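## Task

The right gripper starts out holding a hanger. Transfer it so that the left gripper alone is closed firmly on it, with the hanger upright, in the air above the table, clear of the rail and of everything else. The second hanger must remain on the rail, ungripped, and the rack must stay upright. A rack that tilts beyond a slight amount ends the scene as a failure immediately, and a loose hold also counts as failure.

## Robot and tools

Robot: two arms, left_arm and right_arm, each ending in a parallel two-finger gripper. The names are labels only; they do not match the left or right of any image. Each arm has six joints (waist, shoulder, elbow, wrist pitch, wrist yaw, wrist roll) with fixed ranges, and an elbow cannot straighten fully.

Frames. World frame: origin on the table surface midway between the arms, +z up, +x pointing out across the table, left_arm on the +y side. Result lines report each gripper's end_effector_position (metres) and end_effector_quat_wxyz in this frame; the printed position can be somewhat off, worse at long reach. Gripper frame: fingers extend along +z, and they open and close along y. The reported position is the spot between the finger pads, just behind the tips.

The 14-number row. Every motion command uses one flat list of 14 numbers, each in [-1, 1]: left_arm dx, dy, dz, rx, ry, rz, opening, then right_arm dx, dy, dz, rx, ry, rz, opening. Send all 14 even when one arm should stay still. dx..rz are an offset, not a pose: they are expressed in that gripper's own axes and counted from the gripper pose shown in the most recent result that reports it (before any such result in a scene, or for a second call in the same reply, from where the gripper is when the command begins). A value of 1.0 equals 0.6 m of translation or 180 degrees of rotation; rx, ry, rz form a single rotation vector. Opening is absolute, not an offset: +1 is fully open (0.087 m) and -1 is shut. Because offsets are re-based on the last result, all zeros means return to that reported pose, not stay idle; to park an arm, send the offset back to where you want it in the first call, zeros afterwards, and always its desired opening.

Tools.
execute_actions {actions, pictures}: actions holds at most one entry. An empty list just reports the state. An entry with rows (1 to 15 rows of 14 numbers) and steps (up to 15, default 15) runs that many control steps of 1/30 s; each row is one step, every row measured from the same base pose, and the final row repeats if steps outnumber rows. An entry with only steps (up to 300) is a wait counted from the previous result. pictures (boolean) toggles camera images, which are included by default.
move {target, speed}: target is one 14-number row as above. Each gripper travels in a straight line toward its target; both finish together, over 0.5 to 10 s (longer paths are cut off at 10 s). speed is the path's top speed in m/s, 0.002 to 0.5, default 0.25; rotation is capped at twice that in rad/s. The opening is sent at the start. Paths ignore obstacles and the other arm, grippers may lag, wander or overshoot speed (especially near full extension). Faster contact and targets deeper past contact push harder. The result adds a move: line with the outcome (done, off_target, moving, held, fault), any limits (paced = pose clipped; held = some steps blocked, after which the arm may jump fast) and each gripper's distance from its target.
wait {seconds}: 0 to 10 s, sends nothing new.
zoom_image {camera, region}: magnified crop of the latest image; camera is cam_high, cam_low, cam_left_wrist or cam_right_wrist; region is [x0, y0, x1, y1] pixels from the top-left, at most 504 by 504.
finished_scene {scene}: ends scene 1 or 2 irreversibly and grades it; the goal must still hold then. Its result carries the next task.

Controller behaviour. Each step the commanded pose is clamped to within 70 mm and 16 degrees of the measured pose, then solved by damped inverse kinematics, position taking priority over orientation. After an action stops, an arm only continues to its last clamped pose, so long reaches need several commands; check the result and send the remainder. Friction may leave a gripper up to about 31 mm off, and tiny commands may not move it. A Hand target line shows where each gripper is currently being driven. A 'pose unreachable' line or HELD marks means the clearance check altered or dropped part of what was sent. The simulation keeps running while you compose the next reply.

Gripping. grip_measured reports finger opening on the command scale (the last joint value gives metres); readings may be off by about 1 mm. To hold something, keep commanding roughly 0.02 below grip_measured; a smaller gap holds more lightly. Pads push about 20 N at most, and slamming shut can push harder or even spring open.

Cameras: cam_high, cam_low, cam_left_wrist, cam_right_wrist, all 504x504, with calibration given; each scene's placement may deviate slightly.

Avoid: arms colliding or pressing each other, tipping the rack, disturbing the second hanger, dropping the hanger or anything off the table, hard impacts. Hanging loads heat motors: MOTOR HOT at 75 °C, a 10 s stop at 90 °C, and at 100 °C that arm loses hold and falls; FAULT lines report stops. Objects may occasionally get a small push. For the handover, bring the free gripper open onto the hanger, close it firmly, then open the original gripper and withdraw it, leaving the hanger upright, high and away from the rail.

Each tool is called after "Emit:" as name(argument=value, ...), one argument or row to a line, values as JSON.

## Session

Emit:
execute_actions(
  actions=[],
)

Scene clock: 0.00 s of 4000.00 s.
left_arm: end_effector_position=(+0.3496, +0.3935, +0.3619) grip_measured=+1.000 end_effector_quat_wxyz=(+0.708, -0.049, +0.702, +0.059) | right_arm: end_effector_position=(+0.3017, +0.0057, +0.3971) grip_measured=-0.850 end_effector_quat_wxyz=(+0.674, -0.146, +0.709, +0.146)
Joint positions: left_arm=[0.003 1.033 1.036 0.007 0.009 0.013 0.087] | right_arm=[ 1.179  1.528  1.586 -0.117  0.601  0.043  0.007]
Joint velocities: left_arm=[ 0.027 -0.002 -0.017 -0.037 -0.007  0.022  0.   ] | right_arm=[-0.007  0.012  0.007 -0.066  0.022  0.037  0.   ]
Motor temperatures (°C, as the motors report them): left_arm=[27 25 26 27 24 26] | right_arm=[26 27 27 25 26 25]
Hand target (left_arm): +0.350, +0.393, +0.362; +0.708, -0.049, +0.702, +0.059
Hand target (right_arm): +0.302, +0.006, +0.400; +0.677, -0.144, +0.706, +0.149

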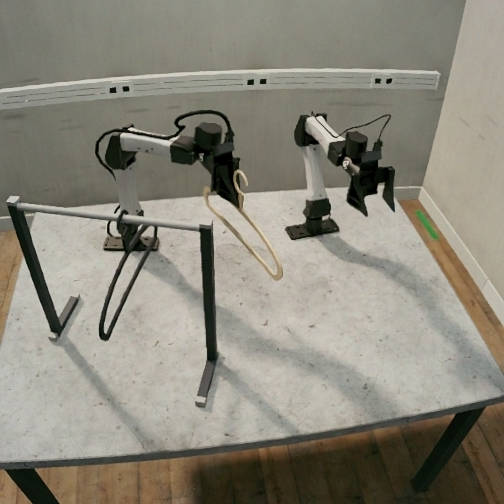

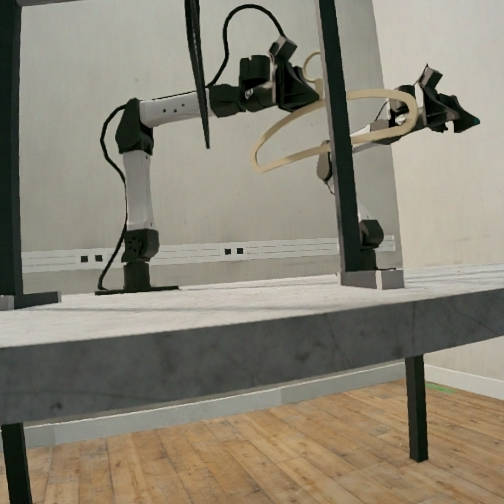

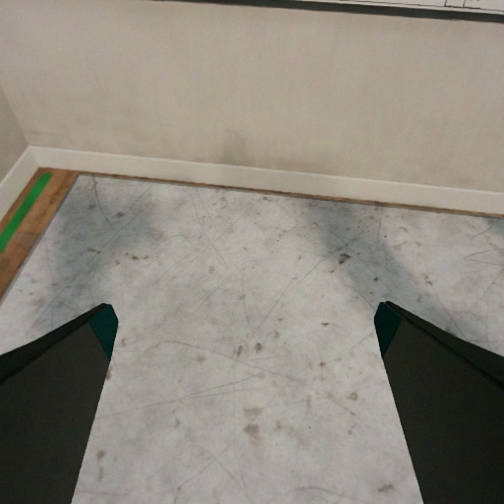

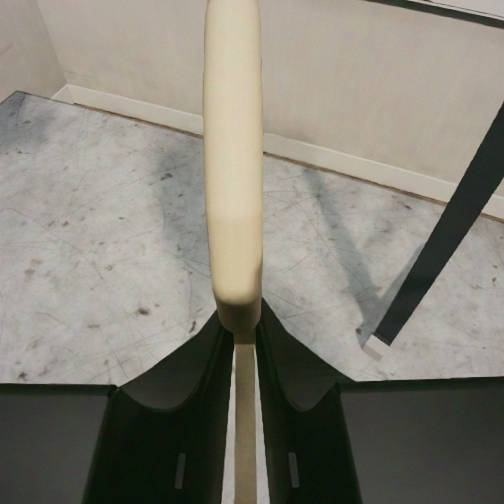

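Emit:
zoom_image(
  camera="cam_low",
  region=[200, 20, 500, 200],
)

Emit:
zoom_image(
  camera="cam_high",
  region=[160, 100, 360, 300],
)

Region (200, 20, 500, 200) of cam_low's 504x504 image, scaled by 1.680, with more detail than that image has; it fills the top 302 rows of this view, and the rest is white.

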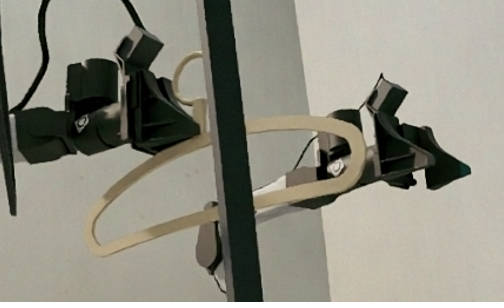

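Region (160, 100, 360, 300) of cam_high's 504x504 image, scaled by 2.520, with more detail than that image has.

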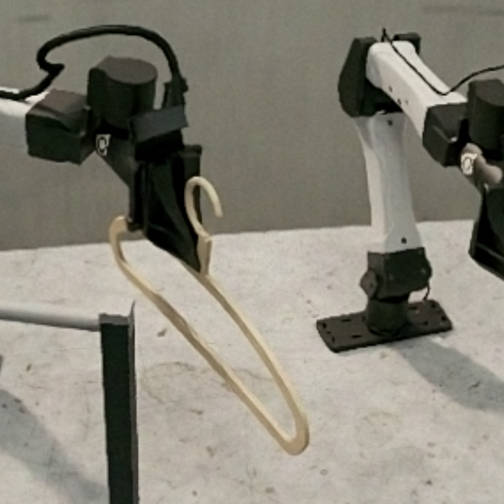

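Emit:
move(
  target=[-0.197,-0.362,-0.308,0.535,0.123,0.144,1,0,0.09,-0.142,-0.367,0,0,-0.88],
  speed=0.2,
)

Scene clock: 16.37 s of 4000.00 s.
left_arm: end_effector_position=(+0.1991, +0.1535, +0.4839) grip_measured=+1.000 end_effector_quat_wxyz=(+0.510, +0.539, +0.581, -0.335) | right_arm: end_effector_position=(+0.1936, +0.0203, +0.3936) grip_measured=-0.850 end_effector_quat_wxyz=(-0.477, +0.493, -0.523, -0.507)
Joint positions: left_arm=[-0.309  1.586  2.525 -1.543  1.105  0.721  0.087] | right_arm=[ 0.858  1.397  1.443 -0.096 -0.872  0.022  0.007]
Joint velocities: left_arm=[ 0.002  0.017 -0.007 -0.037  0.037 -0.007  0.   ] | right_arm=[ 0.002 -0.002  0.027  0.037 -0.125  0.022  0.001]
Motor temperatures (°C, as the motors report them): left_arm=[27 26 29 31 24 26] | right_arm=[26 29 29 29 26 25]
Hand target (left_arm): +0.201, +0.150, +0.481; +0.499, +0.536, +0.586, -0.347
Hand target (right_arm): +0.200, +0.021, +0.402; +0.489, -0.493, +0.511, +0.506
Off the commanded pose (left_arm): 0.010 m, 21 deg; orientation clipped at the last step of the last action.
Off the commanded pose (right_arm): 0.012 m, 1 deg.
joint sent to its limit (left arm) — the command would take joint 4 (wrist pitch) past its lower limit, so that joint was sent only as far as its limit.
After step 90, 8.43 s passed at rest.
move: off_target (left_arm, right_arm); limits=paced
camera_calibration (this result's frames):
cam_left_wrist: T_world_to_cam=[[-0.968211, -0.184977, -0.168377, 0.300262], [-0.100663, 0.904374, -0.414698, 0.102092], [0.228986, -0.384565, -0.894246, 0.587884], [0, 0, 0, 1]] pos_world=[0.166377, 0.189292, 0.618607]
cam_right_wrist: T_world_to_cam=[[0.997786, -0.0128664, -0.065256, -0.172283], [-0.0507212, -0.78186, -0.621387, 0.297219], [-0.043026, 0.623321, -0.780782, 0.441453], [0, 0, 0, 1]] pos_world=[0.205971, -0.0450001, 0.518124]

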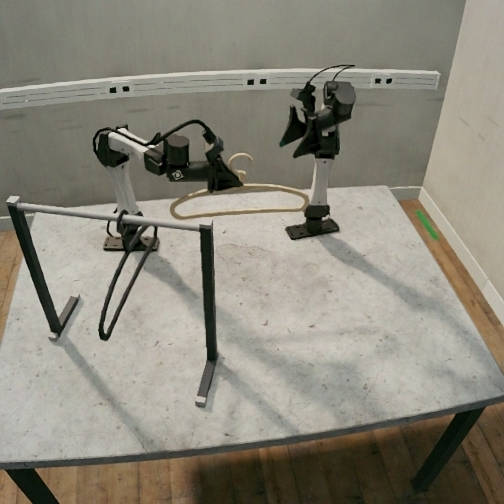

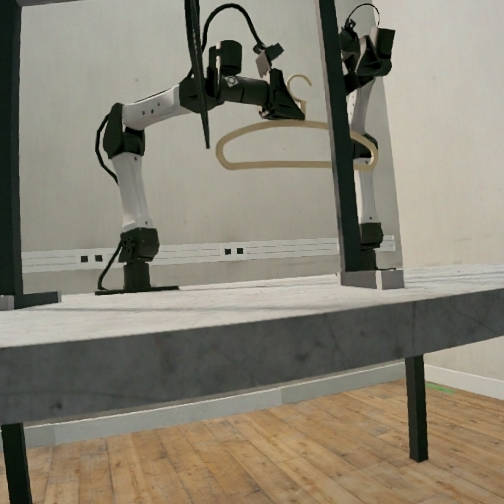

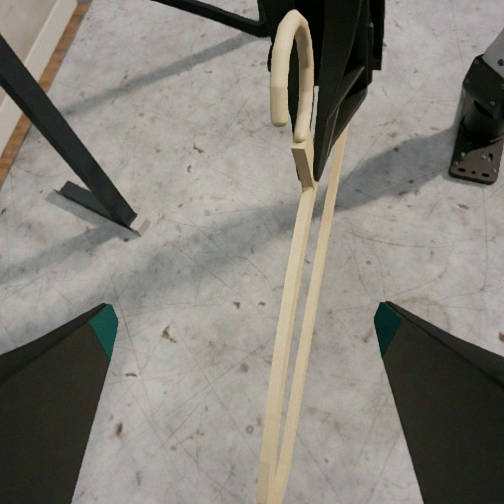

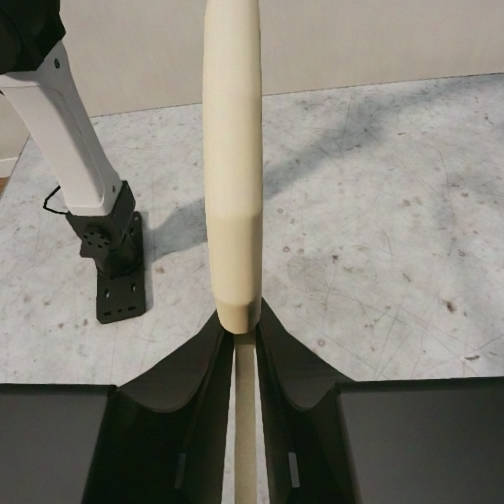

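Emit:
move(
  target=[0.157,-0.104,0.157,0.078,0.077,-0.023,1,0.13,0.04,-0.083,0,-0.015,-0.02,-0.88],
  speed=0.15,
)

Emit:
zoom_image(
  camera="cam_low",
  region=[200, 50, 400, 220],
)

Scene clock: 23.33 s of 4000.00 s.
left_arm: end_effector_position=(+0.1757, +0.0791, +0.3633) grip_measured=+1.000 end_effector_quat_wxyz=(+0.359, +0.611, +0.608, -0.358) | right_arm: end_effector_position=(+0.1651, -0.0263, +0.3137) grip_measured=-0.850 end_effector_quat_wxyz=(-0.491, +0.498, -0.508, -0.503)
Joint positions: left_arm=[-0.701  1.464  1.928 -1.286  0.847  0.684  0.087] | right_arm=[ 0.786  1.148  0.927  0.2   -0.948  0.005  0.007]
Joint velocities: left_arm=[ 0.017 -0.002 -0.017 -0.037 -0.022 -0.066  0.   ] | right_arm=[ 0.002 -0.012 -0.002 -0.037  0.051 -0.037 -0.   ]
Motor temperatures (°C, as the motors report them): left_arm=[27 26 29 31 24 26] | right_arm=[26 29 31 30 26 25]
Hand target (left_arm): +0.169, +0.081, +0.360; +0.355, +0.611, +0.610, -0.358
Hand target (right_arm): +0.163, -0.032, +0.320; +0.504, -0.498, +0.497, +0.501
Off the commanded pose (left_arm): 0.007 m, 1 deg.
Off the commanded pose (right_arm): 0.008 m, 2 deg.
After step 90, 2.20 s passed at rest.
move: done
camera_calibration (this result's frames):
cam_left_wrist: T_world_to_cam=[[-0.999857, 0.0146946, -0.00836771, 0.175208], [0.0160159, 0.981696, -0.18978, 0.00869034], [0.00542581, -0.189887, -0.981791, 0.512503], [0, 0, 0, 1]] pos_world=[0.172263, 0.086212, 0.506286]
cam_right_wrist: T_world_to_cam=[[0.999602, -0.00854443, -0.0268755, -0.161899], [-0.0237425, -0.769246, -0.638512, 0.210922], [-0.0152181, 0.638896, -0.769143, 0.399065], [0, 0, 0, 1]] pos_world=[0.172916, -0.0940932, 0.437263]

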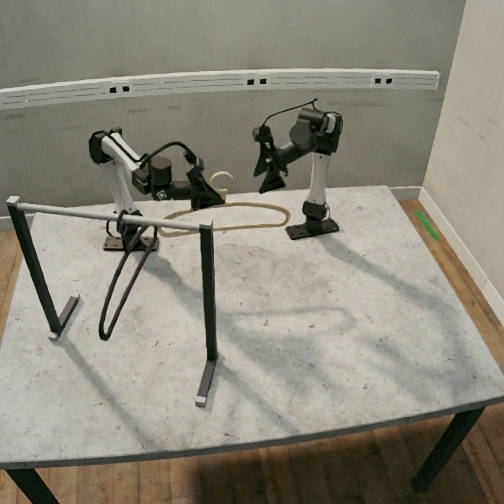

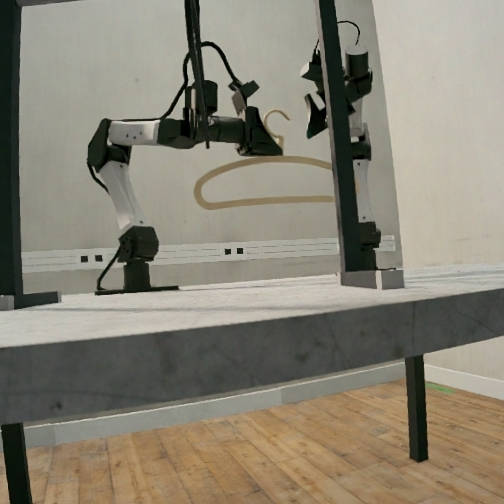

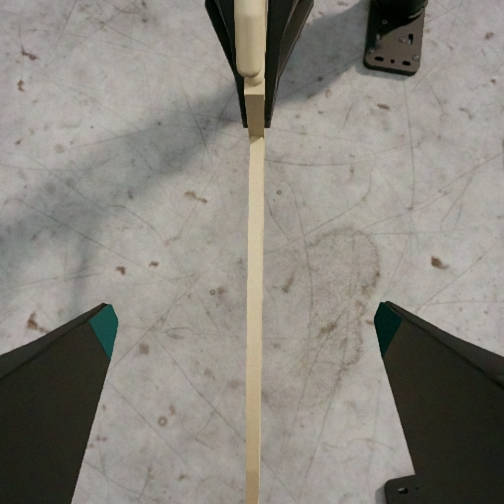

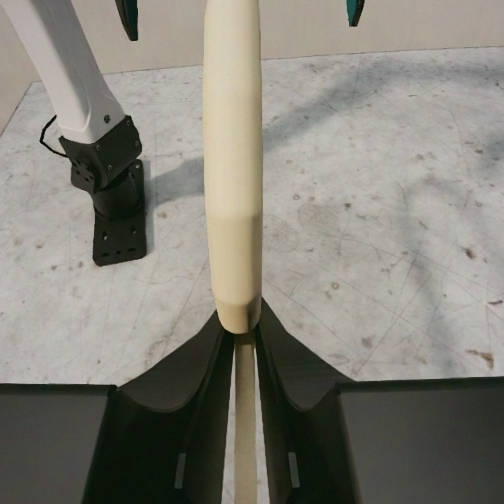

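Region (200, 50, 400, 220) of cam_low's 504x504 image, scaled by 2.520, with more detail than that image has; it fills the top 428 rows of this view, and the rest is white.

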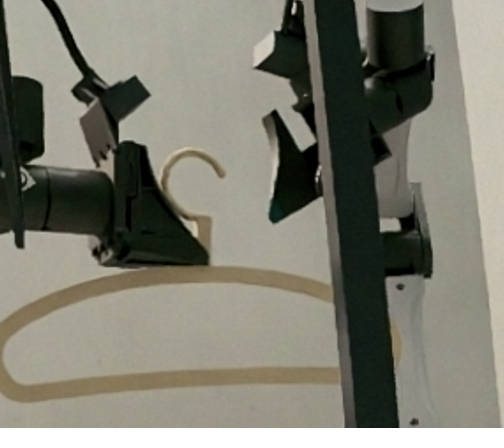

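Emit:
move(
  target=[0.06,-0.015,0.128,0,0,0,0,-0.01,0.003,-0.009,0,0,0,-0.88],
  speed=0.1,
)

Emit:
zoom_image(
  camera="cam_low",
  region=[200, 50, 400, 220],
)

Scene clock: 26.80 s of 4000.00 s.
left_arm: end_effector_position=(+0.1734, +0.0278, +0.2980) grip_measured=+0.000 end_effector_quat_wxyz=(+0.362, +0.612, +0.605, -0.359) | right_arm: end_effector_position=(+0.1624, -0.0276, +0.3060) grip_measured=-0.850 end_effector_quat_wxyz=(-0.474, +0.497, -0.522, -0.507)
Joint positions: left_arm=[-0.872  1.385  1.524 -0.836  0.726  0.518  0.044] | right_arm=[ 0.786  1.148  0.927  0.155 -0.953  0.005  0.007]
Joint velocities: left_arm=[-0.002 -0.012  0.007  0.066 -0.007  0.022 -0.001] | right_arm=[-0.002 -0.012  0.017  0.022 -0.037  0.037 -0.   ]
Motor temperatures (°C, as the motors report them): left_arm=[27 27 29 31 24 26] | right_arm=[26 29 31 30 26 25]
Hand target (left_arm): +0.167, +0.030, +0.294; +0.358, +0.611, +0.608, -0.359
Hand target (right_arm): +0.163, -0.032, +0.320; +0.491, -0.499, +0.508, +0.503
Off the commanded pose (left_arm): 0.008 m, 0 deg.
Off the commanded pose (right_arm): 0.014 m, 3 deg.
move: off_target (right_arm)
camera_calibration (this result's frames):
cam_left_wrist: T_world_to_cam=[[-0.999761, 0.0172868, -0.0133721, 0.174567], [0.0195719, 0.980445, -0.195818, 0.0478654], [0.00972551, -0.196033, -0.980549, 0.437678], [0, 0, 0, 1]] pos_world=[0.169332, 0.0358522, 0.440872]
cam_right_wrist: T_world_to_cam=[[0.997981, -0.00477637, -0.0633386, -0.14793], [-0.0429249, -0.785725, -0.617085, 0.201035], [-0.0468193, 0.618558, -0.784343, 0.403128], [0, 0, 0, 1]] pos_world=[0.175135, -0.0921068, 0.430877]

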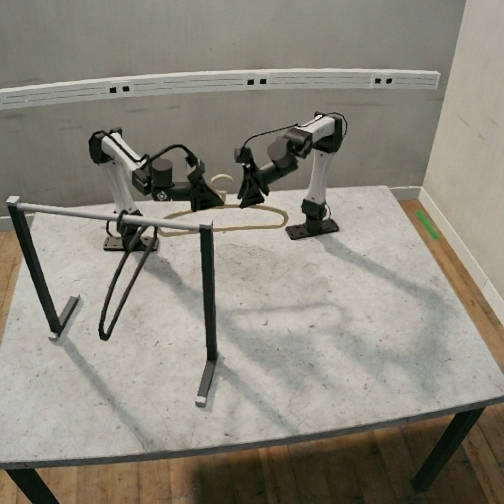

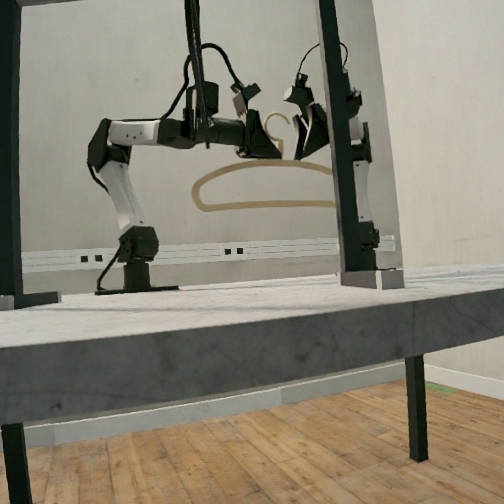

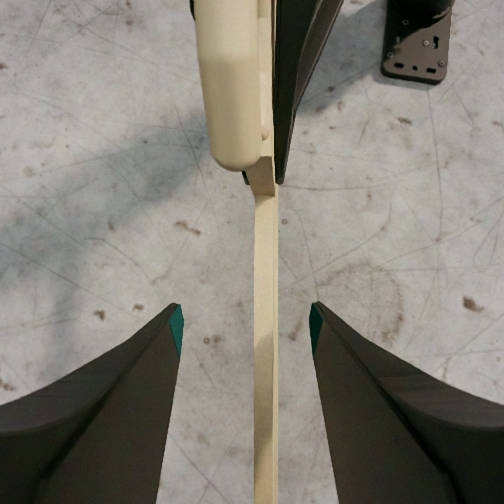

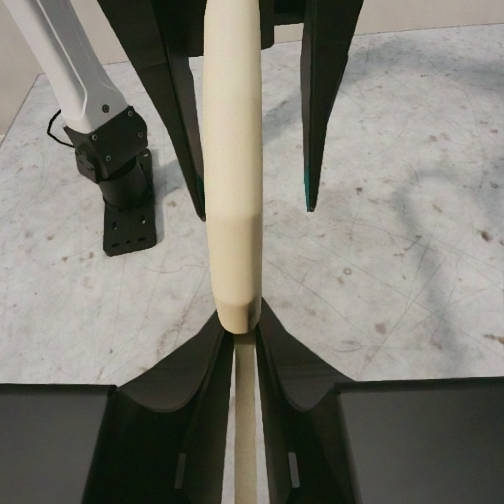

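Region (200, 50, 400, 220) of cam_low's 504x504 image, scaled by 2.520, with more detail than that image has; it fills the top 428 rows of this view, and the rest is white.

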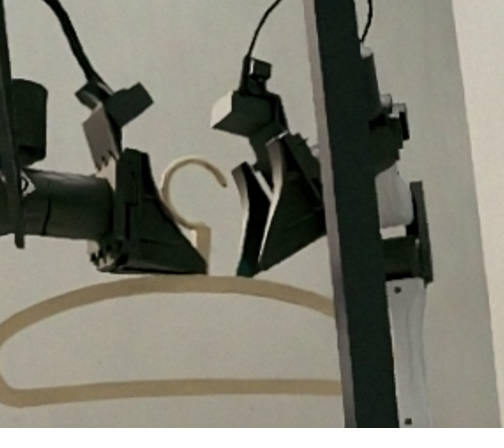

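Emit:
move(
  target=[0.04,-0.02,0,0,0,0,0,-0.023,0,-0.007,0,-0.027,-0.022,-0.88],
  speed=0.05,
)

Emit:
zoom_image(
  camera="cam_low",
  region=[200, 50, 400, 220],
)

Scene clock: 30.07 s of 4000.00 s.
left_arm: end_effector_position=(+0.1650, +0.0352, +0.2827) grip_measured=+0.000 end_effector_quat_wxyz=(+0.366, +0.612, +0.603, -0.359) | right_arm: end_effector_position=(+0.1633, -0.0249, +0.3144) grip_measured=-0.850 end_effector_quat_wxyz=(-0.499, +0.495, -0.494, -0.513)
Joint positions: left_arm=[-0.872  1.319  1.404 -0.775  0.726  0.517  0.044] | right_arm=[ 0.786  1.148  0.887  0.3   -0.96   0.045  0.007]
Joint velocities: left_arm=[-0.017 -0.007 -0.002  0.022  0.051 -0.022 -0.001] | right_arm=[-0.007  0.017  0.002  0.037 -0.066  0.007  0.   ]
Motor temperatures (°C, as the motors report them): left_arm=[27 27 29 32 24 26] | right_arm=[26 29 31 31 26 25]
Hand target (left_arm): +0.161, +0.039, +0.277; +0.362, +0.612, +0.605, -0.359
Hand target (right_arm): +0.163, -0.031, +0.319; +0.512, -0.493, +0.485, +0.509
Off the commanded pose (left_arm): 0.008 m, 0 deg.
Off the commanded pose (right_arm): 0.008 m, 2 deg.
move: done
camera_calibration (this result's frames):
cam_left_wrist: T_world_to_cam=[[-0.999682, 0.0165472, -0.0190027, 0.167369], [0.0200268, 0.979455, -0.200665, 0.0391418], [0.0152919, -0.200982, -0.979476, 0.423217], [0, 0, 0, 1]] pos_world=[0.16006, 0.0439519, 0.425566]
cam_right_wrist: T_world_to_cam=[[0.999827, 0.00427364, -0.0181021, -0.162555], [-0.00884968, -0.746718, -0.665082, 0.218828], [-0.0163594, 0.665127, -0.746551, 0.392406], [0, 0, 0, 1]] pos_world=[0.170883, -0.0969025, 0.435548]

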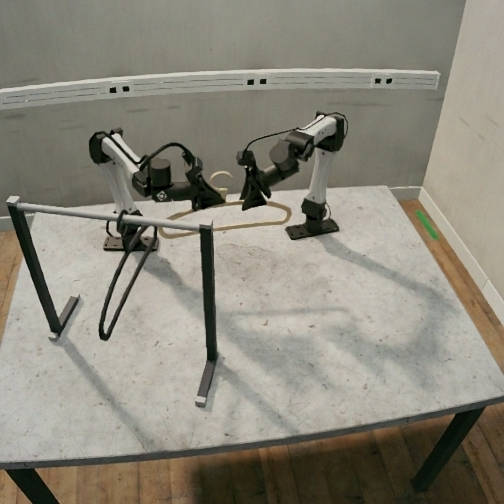

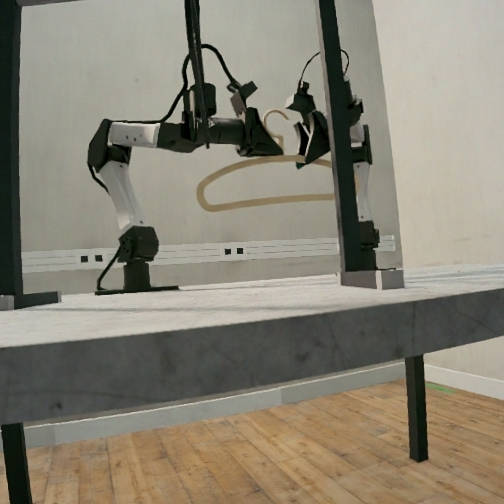

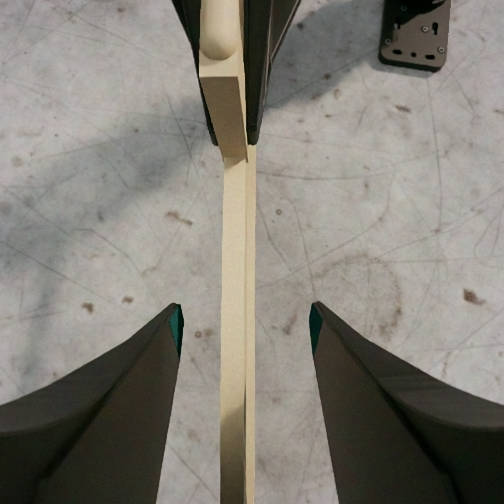

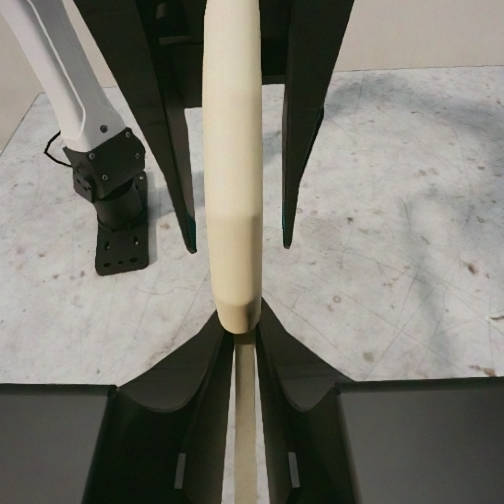

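Region (200, 50, 400, 220) of cam_low's 504x504 image, scaled by 2.520, with more detail than that image has; it fills the top 428 rows of this view, and the rest is white.

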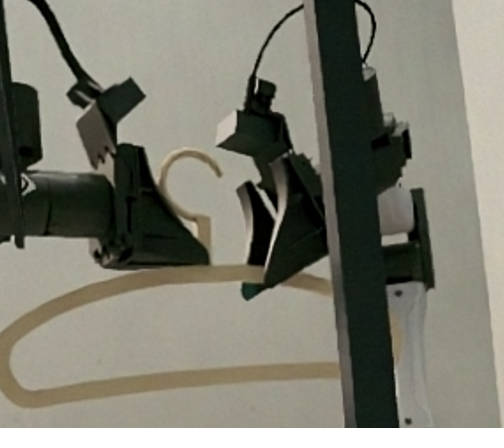

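Emit:
move(
  target=[0.005,0,0,0,0,0,-0.55,-0.008,0,-0.009,0,0,-0.008,-0.88],
  speed=0.05,
)

Emit:
zoom_image(
  camera="cam_low",
  region=[240, 90, 360, 200],
)

Scene clock: 32.27 s of 4000.00 s.
left_arm: end_effector_position=(+0.1654, +0.0348, +0.2833) grip_measured=-0.550 end_effector_quat_wxyz=(+0.367, +0.612, +0.602, -0.359) | right_arm: end_effector_position=(+0.1617, -0.0257, +0.3082) grip_measured=-0.850 end_effector_quat_wxyz=(-0.489, +0.499, -0.499, -0.512)
Joint positions: left_arm=[-0.872  1.319  1.404 -0.771  0.726  0.517  0.02 ] | right_arm=[ 0.786  1.148  0.887  0.265 -0.967  0.026  0.007]
Joint velocities: left_arm=[-0.012 -0.002 -0.012  0.066 -0.007 -0.051 -0.   ] | right_arm=[-0.002 -0.027  0.012 -0.037 -0.095  0.022 -0.   ]
Motor temperatures (°C, as the motors report them): left_arm=[27 28 29 32 24 26] | right_arm=[26 29 31 31 26 25]
Hand target (left_arm): +0.165, +0.037, +0.280; +0.365, +0.612, +0.603, -0.359
Hand target (right_arm): +0.163, -0.030, +0.319; +0.505, -0.502, +0.487, +0.506
Off the commanded pose (left_arm): 0.004 m, 0 deg.
Off the commanded pose (right_arm): 0.012 m, 2 deg.
move: off_target (right_arm)
camera_calibration (this result's frames):
cam_left_wrist: T_world_to_cam=[[-0.999623, 0.0164961, -0.0219274, 0.168688], [0.020609, 0.978951, -0.203051, 0.0402493], [0.0181163, -0.203427, -0.978923, 0.423134], [0, 0, 0, 1]] pos_world=[0.160129, 0.0438919, 0.426087]
cam_right_wrist: T_world_to_cam=[[0.999548, 0.0111991, -0.0279109, -0.15778], [-0.00962393, -0.76016, -0.649664, 0.209163], [-0.0284924, 0.649639, -0.759709, 0.393949], [0, 0, 0, 1]] pos_world=[0.170946, -0.0951605, 0.430768]

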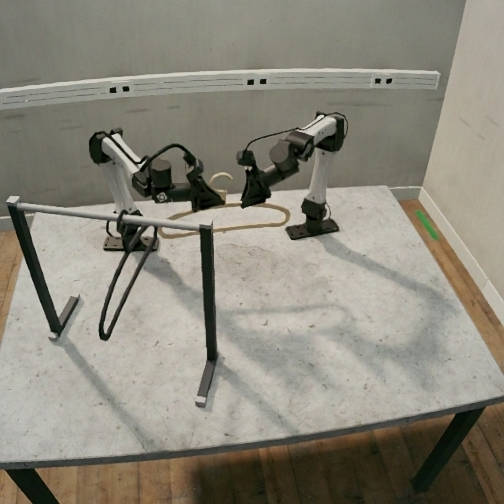

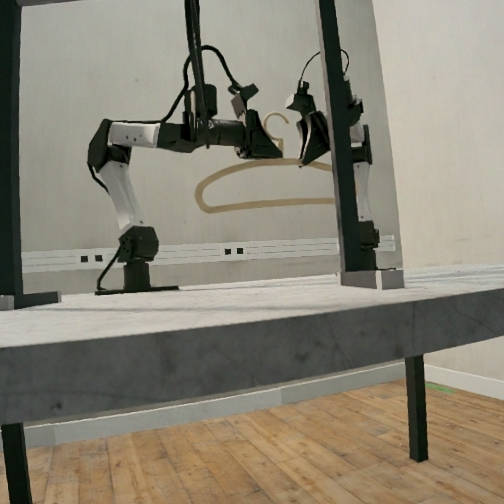

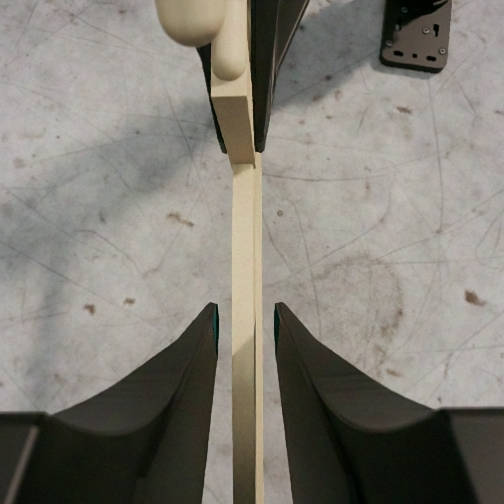

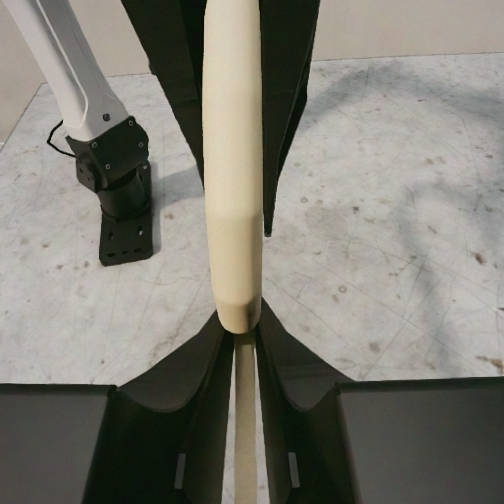

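Region (240, 90, 360, 200) of cam_low's 504x504 image, scaled by 4.200, with more detail than that image has; it fills the top 462 rows of this view, and the rest is white.

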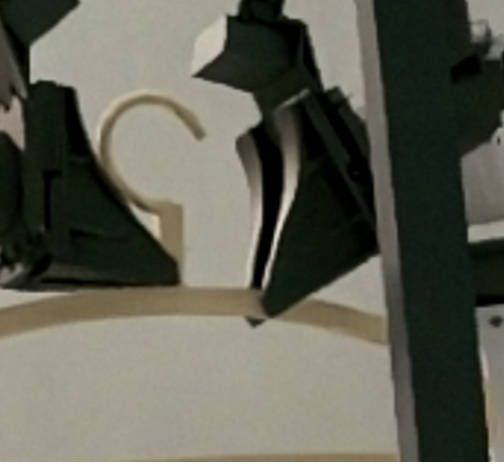

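Good. Close.

Emit:
execute_actions(
  actions=[
    {"rows":[[0.005,0,0,0,0,0,-0.88,-0.018,0,-0.007,0,-0.011,-0.007,-0.88]],"steps":15},
  ],
)

Emit:
zoom_image(
  camera="cam_low",
  region=[240, 90, 360, 200],
)

Scene clock: 34.30 s of 4000.00 s.
left_arm: end_effector_position=(+0.1657, +0.0340, +0.2844) grip_measured=-0.843 end_effector_quat_wxyz=(+0.369, +0.612, +0.600, -0.360) | right_arm: end_effector_position=(+0.1614, -0.0264, +0.3100) grip_measured=-0.850 end_effector_quat_wxyz=(-0.489, +0.499, -0.497, -0.514)
Joint positions: left_arm=[-0.872  1.319  1.404 -0.765  0.729  0.517  0.007] | right_arm=[ 0.781  1.148  0.887  0.275 -0.977  0.034  0.007]
Joint velocities: left_arm=[-0.012 -0.007  0.007  0.007  0.007 -0.051  0.001] | right_arm=[-0.007  0.007  0.012  0.022 -0.037  0.007 -0.001]
Motor temperatures (°C, as the motors report them): left_arm=[27 28 29 32 24 26] | right_arm=[26 30 32 31 26 25]
Hand target (left_arm): +0.165, +0.036, +0.281; +0.367, +0.612, +0.602, -0.358
Hand target (right_arm): +0.162, -0.030, +0.319; +0.503, -0.497, +0.486, +0.514
Off the commanded pose (left_arm): 0.004 m, 0 deg.
Off the commanded pose (right_arm): 0.010 m, 2 deg.
Steps of this call (steps 1 to 46: nothing new was sent; steps 47 to 61: all 15 steps of this action). Readings (end_effector_position):
47: left_arm (+0.1655, +0.0347, +0.2834) | right_arm (+0.1614, -0.0257, +0.3082)
48: left_arm (+0.1655, +0.0347, +0.2835) | right_arm (+0.1611, -0.0257, +0.3087)
50: left_arm (+0.1656, +0.0343, +0.2839) | right_arm (+0.1612, -0.0260, +0.3094)
54: left_arm (+0.1658, +0.0340, +0.2843) | right_arm (+0.1615, -0.0263, +0.3099)
61: the state above
camera_calibration (this result's frames):
cam_left_wrist: T_world_to_cam=[[-0.999502, 0.0187351, -0.025378, 0.169906], [0.0236169, 0.977778, -0.208308, 0.0423237], [0.0209114, -0.208804, -0.977734, 0.423408], [0, 0, 0, 1]] pos_world=[0.159968, 0.0438428, 0.427109]
cam_right_wrist: T_world_to_cam=[[0.999479, 0.0163594, -0.0278094, -0.157359], [-0.00581547, -0.756462, -0.654011, 0.210622], [-0.031736, 0.653832, -0.755973, 0.395204], [0, 0, 0, 1]] pos_world=[0.171044, -0.0964956, 0.432137]

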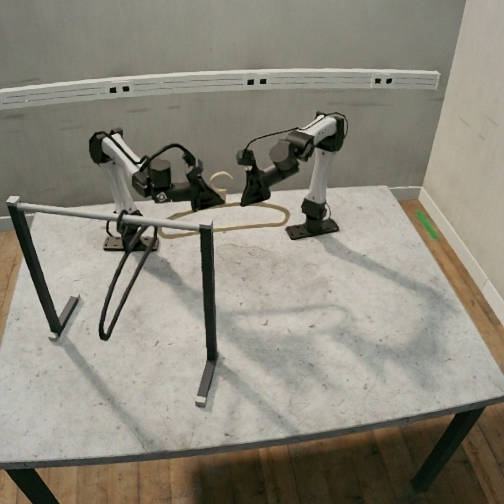

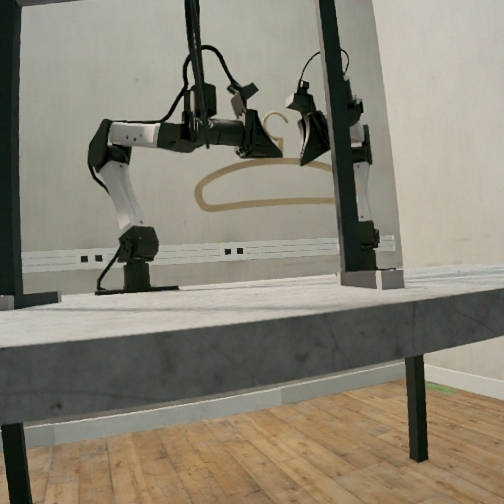

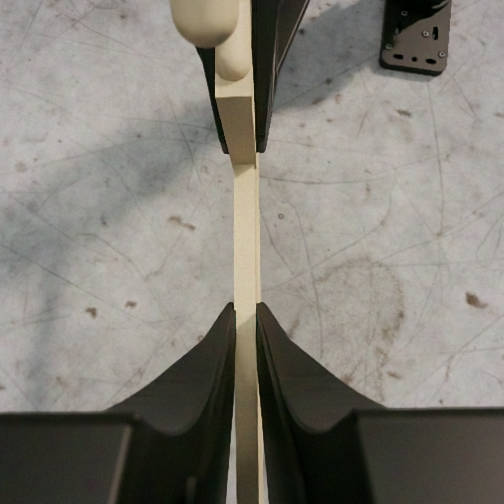

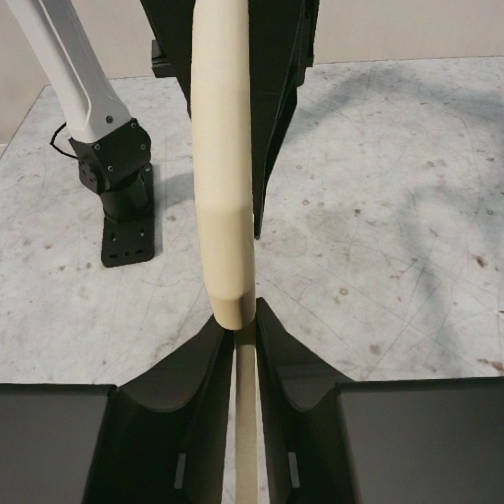

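Region (240, 90, 360, 200) of cam_low's 504x504 image, scaled by 4.200, with more detail than that image has; it fills the top 462 rows of this view, and the rest is white.

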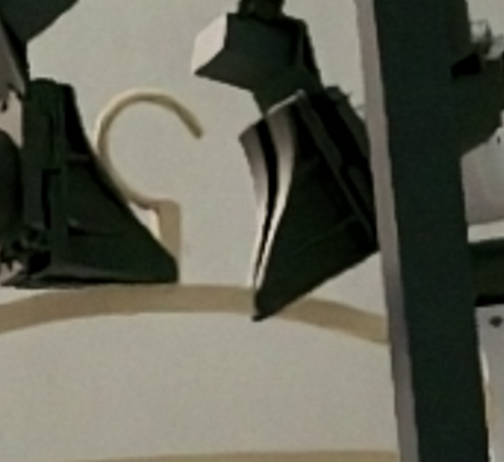

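Emit:
execute_actions(
  actions=[
    {"rows":[[0.005,0,0,0,0,0,-0.88,-0.015,0,-0.007,0,-0.011,-0.007,0.2]],"steps":15},
  ],
  pictures=false,
)

Emit:
move(
  target=[0.11,0.02,-0.09,0,0,0,-0.88,-0.12,0.02,-0.13,0,-0.011,0,0.2],
  speed=0.1,
)

Scene clock: 36.47 s of 4000.00 s.
left_arm: end_effector_position=(+0.1658, +0.0341, +0.2843) grip_measured=-0.844 end_effector_quat_wxyz=(+0.369, +0.612, +0.600, -0.359) | right_arm: end_effector_position=(+0.1604, -0.0255, +0.3179) grip_measured=+0.200 end_effector_quat_wxyz=(-0.498, +0.499, -0.484, -0.519)
Joint positions: left_arm=[-0.872  1.319  1.404 -0.765  0.729  0.518  0.007] | right_arm=[ 0.781  1.148  0.887  0.321 -0.985  0.056  0.052]
Joint velocities: left_arm=[-0.007 -0.012  0.002 -0.066 -0.051 -0.022 -0.002] | right_arm=[-0.007  0.012 -0.007 -0.022  0.022  0.022 -0.001]
Motor temperatures (°C, as the motors report them): left_arm=[27 28 30 32 24 26] | right_arm=[26 30 32 31 26 25]
Hand target (left_arm): +0.166, +0.035, +0.282; +0.369, +0.612, +0.600, -0.360
Hand target (right_arm): +0.162, -0.031, +0.319; +0.503, -0.496, +0.483, +0.517
Off the commanded pose (left_arm): 0.003 m, 0 deg.
Off the commanded pose (right_arm): 0.005 m, 1 deg.
Steps of this call (steps 1 to 50: nothing new was sent; steps 51 to 65: all 15 steps of this action). Readings (end_effector_position):
51: left_arm (+0.1657, +0.0339, +0.2845) | right_arm (+0.1612, -0.0263, +0.3106)
52: left_arm (+0.1658, +0.0339, +0.2845) | right_arm (+0.1611, -0.0262, +0.3118)
54: left_arm (+0.1658, +0.0340, +0.2843) | right_arm (+0.1609, -0.0259, +0.3142)
58: left_arm (+0.1658, +0.0341, +0.2843) | right_arm (+0.1606, -0.0257, +0.3165)
65: the state above

Scene clock: 38.33 s of 4000.00 s.
left_arm: end_effector_position=(+0.1834, +0.1082, +0.2543) grip_measured=-0.844 end_effector_quat_wxyz=(+0.372, +0.614, +0.601, -0.353) | right_arm: end_effector_position=(+0.1557, -0.1004, +0.3739) grip_measured=+0.200 end_effector_quat_wxyz=(-0.491, +0.488, -0.488, -0.531)
Joint positions: left_arm=[-0.575  1.248  1.284 -0.947  0.927  0.837  0.007] | right_arm=[ 0.48   1.019  1.004  0.184 -1.285  0.202  0.052]
Joint velocities: left_arm=[ 0.007 -0.017 -0.007 -0.095  0.007  0.081 -0.003] | right_arm=[-0.007  0.012  0.012 -0.022 -0.022 -0.051 -0.   ]
Motor temperatures (°C, as the motors report them): left_arm=[27 28 30 32 24 26] | right_arm=[27 30 32 31 26 25]
Hand target (left_arm): +0.178, +0.112, +0.252; +0.370, +0.612, +0.600, -0.358
Hand target (right_arm): +0.151, -0.105, +0.386; +0.505, -0.494, +0.477, +0.524
Off the commanded pose (left_arm): 0.007 m, 1 deg.
Off the commanded pose (right_arm): 0.015 m, 2 deg.
move: off_target (right_arm)
camera_calibration (this result's frames):
cam_left_wrist: T_world_to_cam=[[-0.999247, 0.0130966, -0.0365349, 0.188769], [0.020194, 0.97933, -0.201257, -0.0382902], [0.033144, -0.201843, -0.978857, 0.406432], [0, 0, 0, 1]] pos_world=[0.17593, 0.117062, 0.397029]
cam_right_wrist: T_world_to_cam=[[0.998549, 0.0289248, -0.0454301, -0.140636], [-0.00989518, -0.730644, -0.682687, 0.210417], [-0.0529399, 0.682146, -0.729297, 0.48788], [0, 0, 0, 1]] pos_world=[0.168342, -0.174998, 0.493069]

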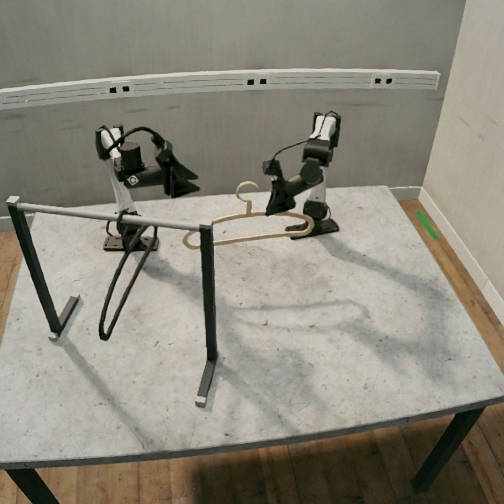

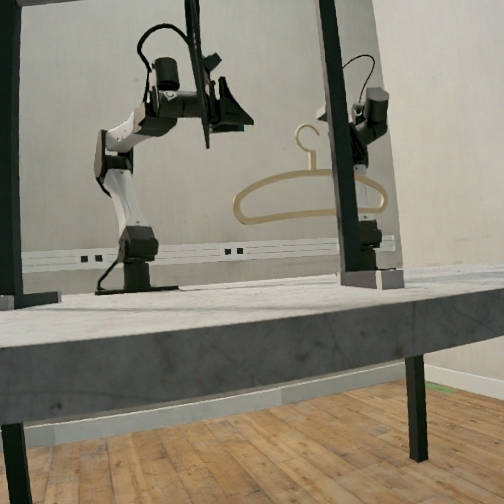

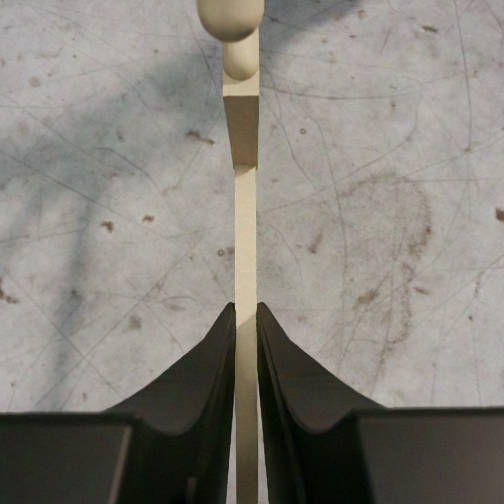

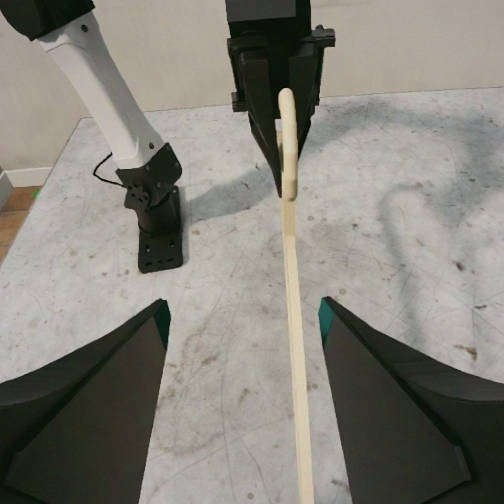

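Emit:
move(
  target=[0,0,0,0,-0.02,0,-0.88,-0.02,0,0,0,-0.011,0,0.2],
  speed=0.1,
)

Scene clock: 40.23 s of 4000.00 s.
left_arm: end_effector_position=(+0.1869, +0.1058, +0.2531) grip_measured=-0.844 end_effector_quat_wxyz=(+0.383, +0.607, +0.591, -0.368) | right_arm: end_effector_position=(+0.1525, -0.1001, +0.3877) grip_measured=+0.200 end_effector_quat_wxyz=(-0.498, +0.483, -0.477, -0.540)
Joint positions: left_arm=[-0.556  1.248  1.251 -0.893  0.974  0.829  0.007] | right_arm=[ 0.48   1.019  1.004  0.298 -1.287  0.306  0.052]
Joint velocities: left_arm=[ 0.012 -0.002 -0.022  0.022  0.007  0.007 -0.002] | right_arm=[-0.002  0.002 -0.022 -0.022 -0.007  0.037  0.001]
Motor temperatures (°C, as the motors report them): left_arm=[27 28 30 32 25 26] | right_arm=[27 29 32 31 26 25]
Hand target (left_arm): +0.183, +0.108, +0.254; +0.390, +0.603, +0.589, -0.372
Hand target (right_arm): +0.156, -0.101, +0.386; +0.500, -0.479, +0.480, +0.539
Off the commanded pose (left_arm): 0.004 m, 1 deg.
Off the commanded pose (right_arm): 0.004 m, 1 deg.
move: done
camera_calibration (this result's frames):
cam_left_wrist: T_world_to_cam=[[-0.999232, 0.0184752, -0.0345623, 0.191221], [0.0263317, 0.969686, -0.242932, -0.0258564], [0.0290263, -0.243655, -0.969427, 0.407394], [0, 0, 0, 1]] pos_world=[0.17993, 0.120803, 0.395266]
cam_right_wrist: T_world_to_cam=[[0.99847, 0.0386948, -0.0394925, -0.138173], [-0.000421195, -0.70894, -0.705269, 0.229488], [-0.0552881, 0.704207, -0.707839, 0.49183], [0, 0, 0, 1]] pos_world=[0.165251, -0.17831, 0.50453]

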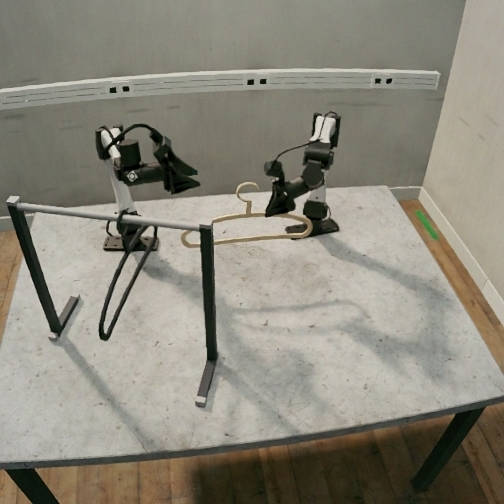

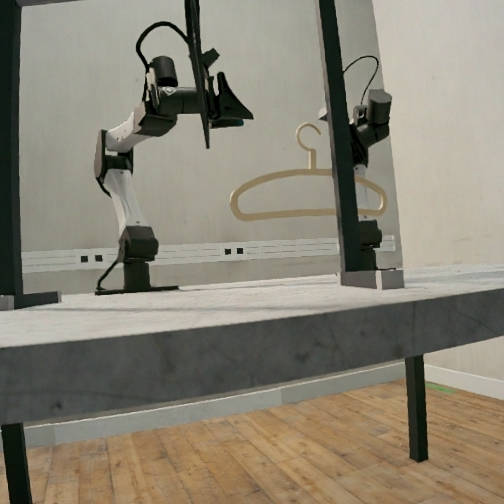

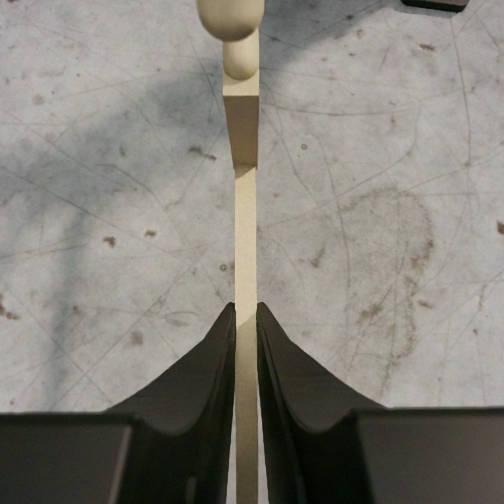

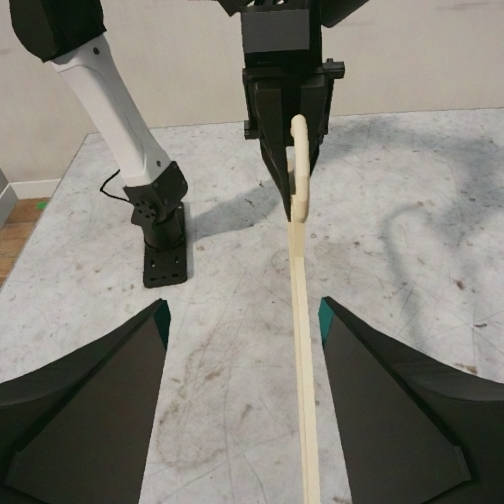

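Emit:
finished_scene(
  scene=1,
)

The scene is finished: the task was done.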